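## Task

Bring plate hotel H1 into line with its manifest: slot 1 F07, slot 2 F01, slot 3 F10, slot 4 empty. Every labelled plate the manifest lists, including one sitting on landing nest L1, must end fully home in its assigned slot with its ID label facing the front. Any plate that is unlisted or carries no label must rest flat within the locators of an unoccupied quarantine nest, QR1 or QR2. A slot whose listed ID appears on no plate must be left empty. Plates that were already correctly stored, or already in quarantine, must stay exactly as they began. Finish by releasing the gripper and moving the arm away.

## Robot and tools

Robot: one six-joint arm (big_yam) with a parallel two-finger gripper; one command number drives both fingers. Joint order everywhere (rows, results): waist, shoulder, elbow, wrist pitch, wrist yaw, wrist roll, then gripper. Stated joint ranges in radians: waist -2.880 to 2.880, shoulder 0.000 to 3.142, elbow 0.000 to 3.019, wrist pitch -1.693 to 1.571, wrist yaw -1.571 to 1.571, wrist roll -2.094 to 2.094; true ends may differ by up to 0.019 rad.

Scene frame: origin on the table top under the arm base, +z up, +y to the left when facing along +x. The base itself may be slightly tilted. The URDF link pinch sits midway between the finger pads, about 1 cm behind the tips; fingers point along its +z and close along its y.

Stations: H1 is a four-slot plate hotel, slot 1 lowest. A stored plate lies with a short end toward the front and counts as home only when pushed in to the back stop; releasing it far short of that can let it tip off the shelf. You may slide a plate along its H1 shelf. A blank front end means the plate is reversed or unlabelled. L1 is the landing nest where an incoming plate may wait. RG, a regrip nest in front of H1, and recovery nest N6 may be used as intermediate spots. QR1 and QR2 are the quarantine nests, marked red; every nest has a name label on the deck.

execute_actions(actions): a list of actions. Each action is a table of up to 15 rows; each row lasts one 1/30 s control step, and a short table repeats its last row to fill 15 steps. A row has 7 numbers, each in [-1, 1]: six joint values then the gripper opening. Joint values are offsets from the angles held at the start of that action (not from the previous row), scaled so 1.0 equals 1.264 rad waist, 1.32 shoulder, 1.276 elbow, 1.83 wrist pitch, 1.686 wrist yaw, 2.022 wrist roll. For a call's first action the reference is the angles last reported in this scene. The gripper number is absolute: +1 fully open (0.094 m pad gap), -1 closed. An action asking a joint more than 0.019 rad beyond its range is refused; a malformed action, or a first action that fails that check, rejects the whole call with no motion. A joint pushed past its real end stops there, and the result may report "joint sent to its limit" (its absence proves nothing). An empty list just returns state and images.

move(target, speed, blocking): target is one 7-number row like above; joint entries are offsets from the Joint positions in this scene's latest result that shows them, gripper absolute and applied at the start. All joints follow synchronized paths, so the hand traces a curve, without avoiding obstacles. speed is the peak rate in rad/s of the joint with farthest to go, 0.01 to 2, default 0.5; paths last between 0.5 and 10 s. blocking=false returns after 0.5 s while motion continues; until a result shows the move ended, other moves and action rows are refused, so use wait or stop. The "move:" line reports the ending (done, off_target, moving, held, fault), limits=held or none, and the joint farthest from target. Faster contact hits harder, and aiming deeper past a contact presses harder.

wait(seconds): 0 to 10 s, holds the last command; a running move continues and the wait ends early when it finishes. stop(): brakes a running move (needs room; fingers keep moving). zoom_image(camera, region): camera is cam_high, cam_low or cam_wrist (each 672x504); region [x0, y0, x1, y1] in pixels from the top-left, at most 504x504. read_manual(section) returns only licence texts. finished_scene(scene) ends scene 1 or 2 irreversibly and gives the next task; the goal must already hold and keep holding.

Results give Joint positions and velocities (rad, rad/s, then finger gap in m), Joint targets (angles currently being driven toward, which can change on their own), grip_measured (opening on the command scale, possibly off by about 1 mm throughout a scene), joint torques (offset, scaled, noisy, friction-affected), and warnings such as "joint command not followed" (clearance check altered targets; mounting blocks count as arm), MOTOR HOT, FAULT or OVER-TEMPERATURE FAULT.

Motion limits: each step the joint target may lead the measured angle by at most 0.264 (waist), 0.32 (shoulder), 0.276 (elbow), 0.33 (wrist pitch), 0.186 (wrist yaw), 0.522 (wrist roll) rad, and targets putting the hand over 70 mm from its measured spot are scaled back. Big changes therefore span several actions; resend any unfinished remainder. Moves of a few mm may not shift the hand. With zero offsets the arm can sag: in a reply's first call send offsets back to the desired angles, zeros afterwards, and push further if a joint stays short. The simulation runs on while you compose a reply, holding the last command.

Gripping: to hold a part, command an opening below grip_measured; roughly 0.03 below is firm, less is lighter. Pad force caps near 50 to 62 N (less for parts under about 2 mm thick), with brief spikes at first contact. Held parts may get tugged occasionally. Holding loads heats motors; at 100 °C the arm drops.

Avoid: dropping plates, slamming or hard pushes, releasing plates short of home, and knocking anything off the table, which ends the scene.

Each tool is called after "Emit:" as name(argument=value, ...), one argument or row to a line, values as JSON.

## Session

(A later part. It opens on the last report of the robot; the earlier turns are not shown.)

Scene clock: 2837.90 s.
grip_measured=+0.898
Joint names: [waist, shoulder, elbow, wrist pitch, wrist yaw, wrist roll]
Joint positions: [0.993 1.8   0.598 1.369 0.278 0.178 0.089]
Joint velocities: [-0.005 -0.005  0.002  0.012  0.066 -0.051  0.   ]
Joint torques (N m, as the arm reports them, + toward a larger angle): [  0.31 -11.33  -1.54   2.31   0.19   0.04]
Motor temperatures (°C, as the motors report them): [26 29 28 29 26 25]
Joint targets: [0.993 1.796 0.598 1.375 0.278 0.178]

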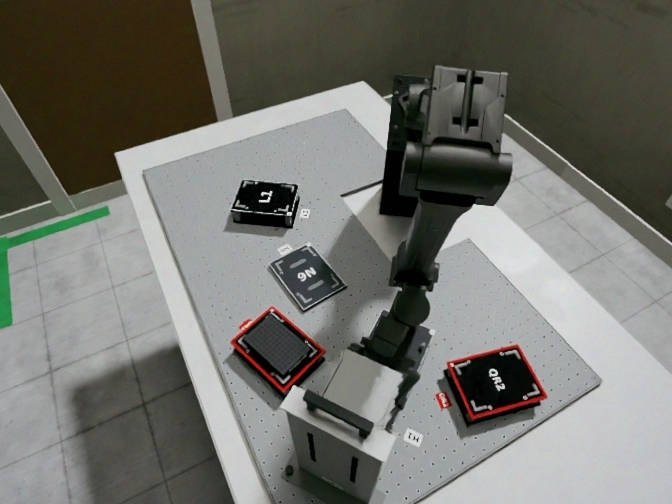

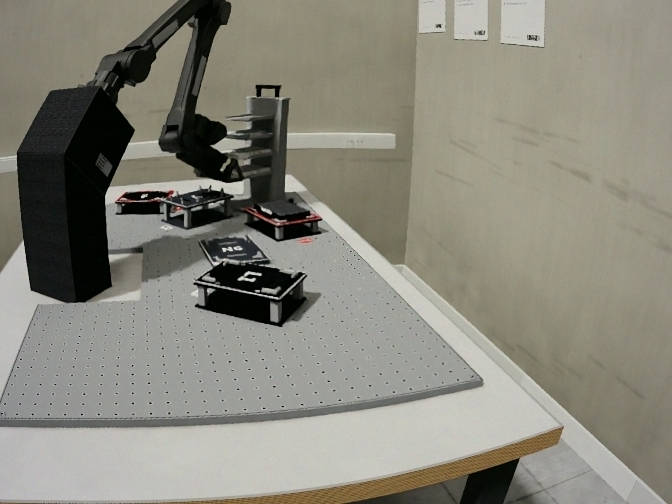

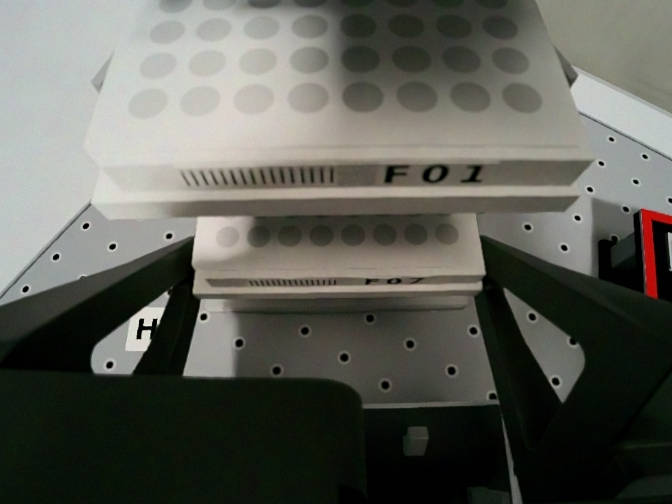

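Emit:
execute_actions(
  actions=[
    [[0.0074,-0.0123,-0.0088,0.0126,0.0020,-0.0045,0.9],[0.0082,-0.0128,-0.0119,0.0145,0.0026,-0.0046,0.9],[0.0094,-0.0136,-0.0168,0.0174,0.0036,-0.0048,0.9],[0.0111,-0.0147,-0.0233,0.0214,0.0049,-0.0051,0.9],[0.0132,-0.0160,-0.0311,0.0261,0.0065,-0.0053,0.9],[0.0154,-0.0174,-0.0398,0.0313,0.0083,-0.0057,0.9],[0.0178,-0.0189,-0.0490,0.0369,0.0101,-0.0060,0.9],[0.0202,-0.0204,-0.0581,0.0424,0.0119,-0.0063,0.9],[0.0224,-0.0218,-0.0668,0.0476,0.0137,-0.0067,0.9],[0.0245,-0.0231,-0.0746,0.0523,0.0153,-0.0069,0.9],[0.0262,-0.0242,-0.0811,0.0563,0.0166,-0.0072,0.9],[0.0274,-0.0250,-0.0860,0.0592,0.0176,-0.0074,0.9],[0.0282,-0.0255,-0.0891,0.0611,0.0182,-0.0075,0.9],[0.0285,-0.0257,-0.0901,0.0617,0.0184,-0.0075,0.9],[0.0285,-0.0257,-0.0901,0.0617,0.0184,-0.0075,0.9]],
  ],
)

Emit:
move(
  target=[0.02, -0.20, -0.15, -0.03, -0.008, -0.01, 0.9],
  speed=0.5,
)

Scene clock: 2859.67 s.
grip_measured=+0.898
Joint names: [waist, shoulder, elbow, wrist pitch, wrist yaw, wrist roll]
Joint positions: [1.02  1.782 0.498 1.459 0.306 0.172 0.089]
Joint velocities: [ 0.015 -0.015 -0.105  0.061  0.022 -0.037 -0.   ]
Joint torques (N m, as the arm reports them, + toward a larger angle): [  0.92 -11.87  -2.89   2.81   0.33   0.01]
Motor temperatures (°C, as the motors report them): [26 29 28 29 26 25]
Joint targets: [1.029 1.766 0.483 1.482 0.309 0.163]

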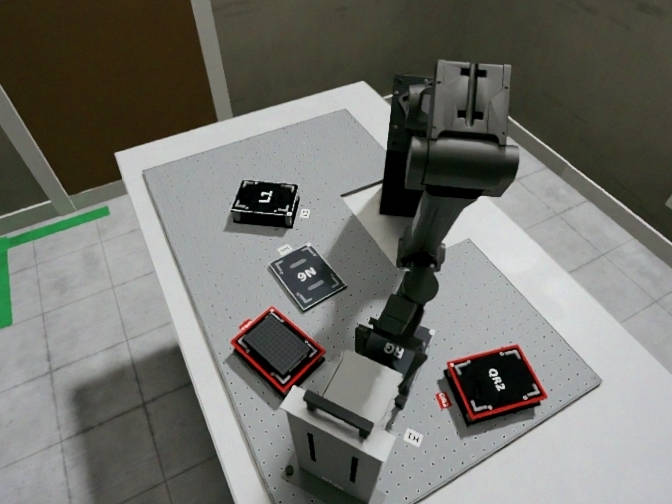

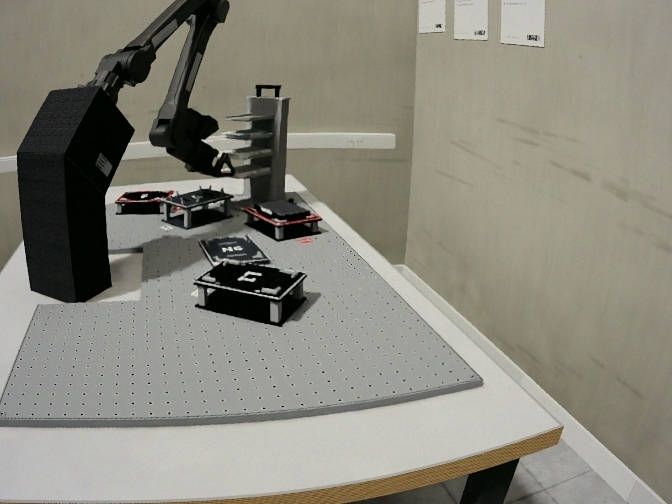

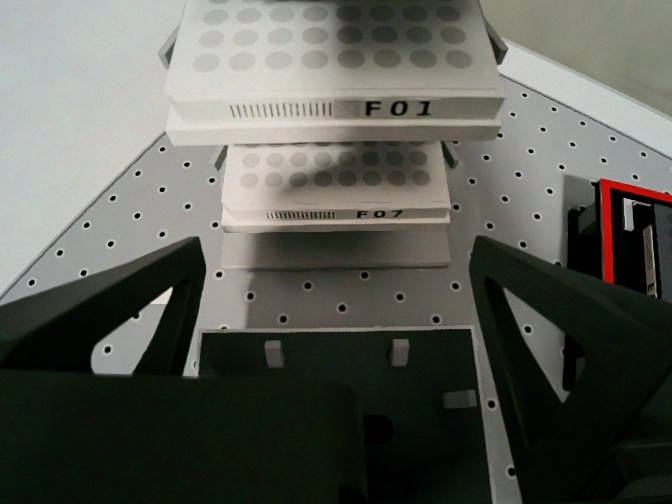

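Scene clock: 2860.67 s.
grip_measured=+0.898
Joint names: [waist, shoulder, elbow, wrist pitch, wrist yaw, wrist roll]
Joint positions: [1.036 1.522 0.316 1.414 0.295 0.16  0.089]
Joint velocities: [-0.005  0.005  0.007 -0.027  0.081 -0.022 -0.   ]
Joint torques (N m, as the arm reports them, + toward a larger angle): [ 1.28 -9.17 -2.39  1.65  0.02 -0.02]
Motor temperatures (°C, as the motors report them): [26 29 29 29 26 25]
Joint targets: [1.046 1.518 0.306 1.404 0.293 0.152]
move: done; limits=none; farthest joint: the elbow, 0.010 radians from its target (0.191 radians at the start)

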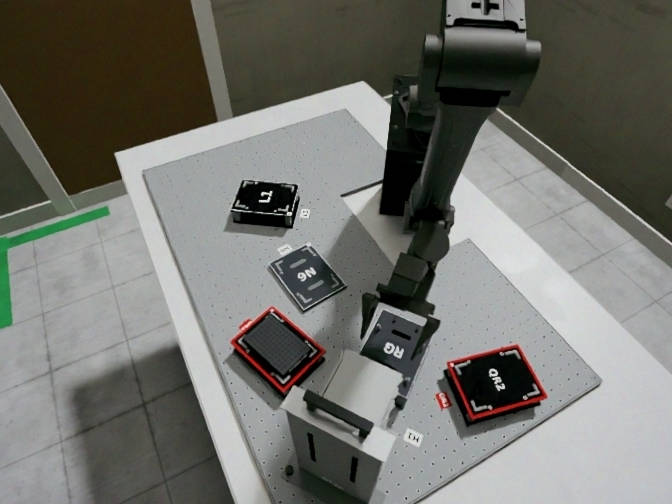

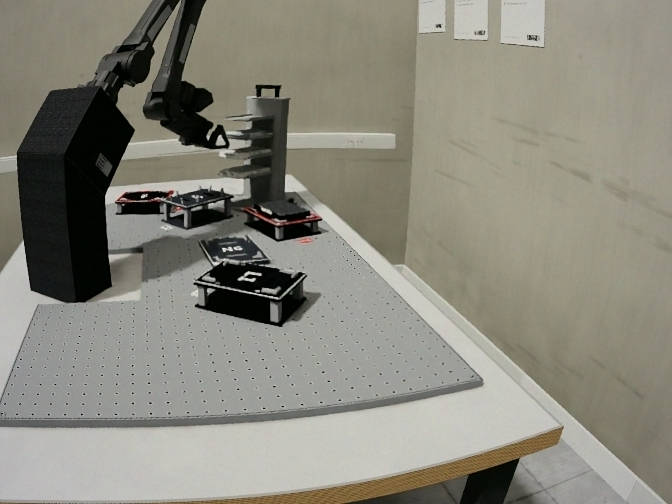

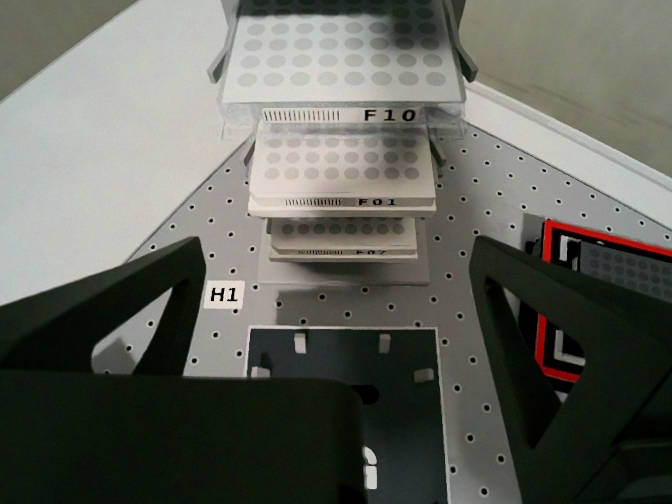

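Emit:
move(
  target=[0, -0.04, -0.15, 0.04, 0, 0, 0.9],
  speed=0.5,
)

Scene clock: 2869.27 s.
grip_measured=+0.898
Joint names: [waist, shoulder, elbow, wrist pitch, wrist yaw, wrist roll]
Joint positions: [1.036 1.48  0.135 1.467 0.295 0.16  0.089]
Joint velocities: [-0.005  0.005  0.002 -0.002  0.007  0.022 -0.   ]
Joint torques (N m, as the arm reports them, + toward a larger angle): [ 0.45 -8.41 -3.51  3.03  0.16  0.06]
Motor temperatures (°C, as the motors report them): [26 29 29 29 26 25]
Joint targets: [1.036 1.470 0.125 1.487 0.295 0.160]
move: done; limits=none; farthest joint: the wrist pitch, 0.020 radians from its target (0.074 radians at the start)

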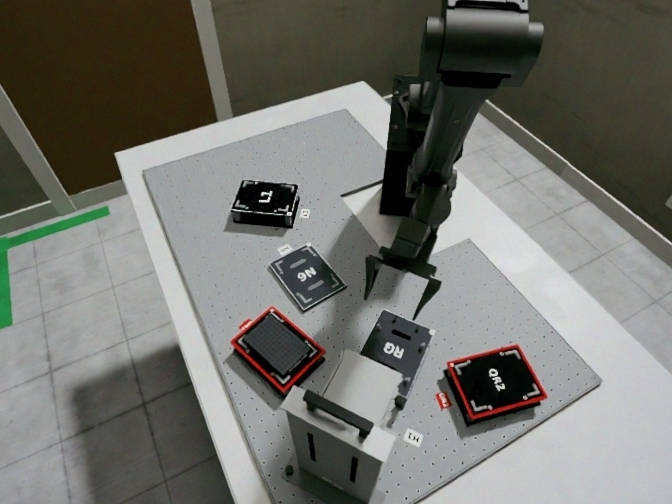

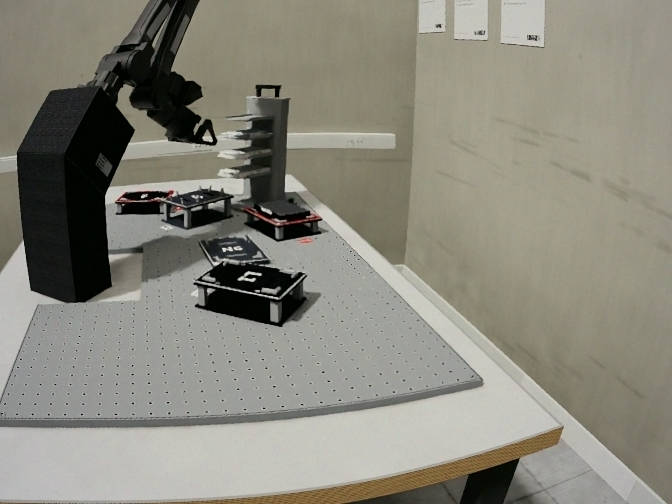

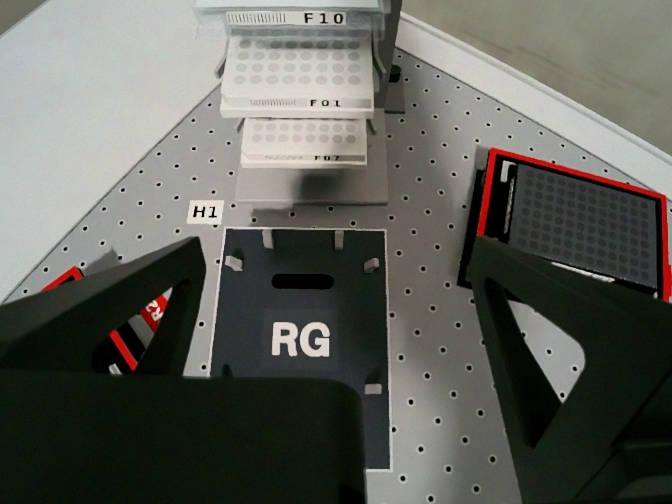

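Emit:
finished_scene(
  scene=1,
)

The scene is finished: the task was done.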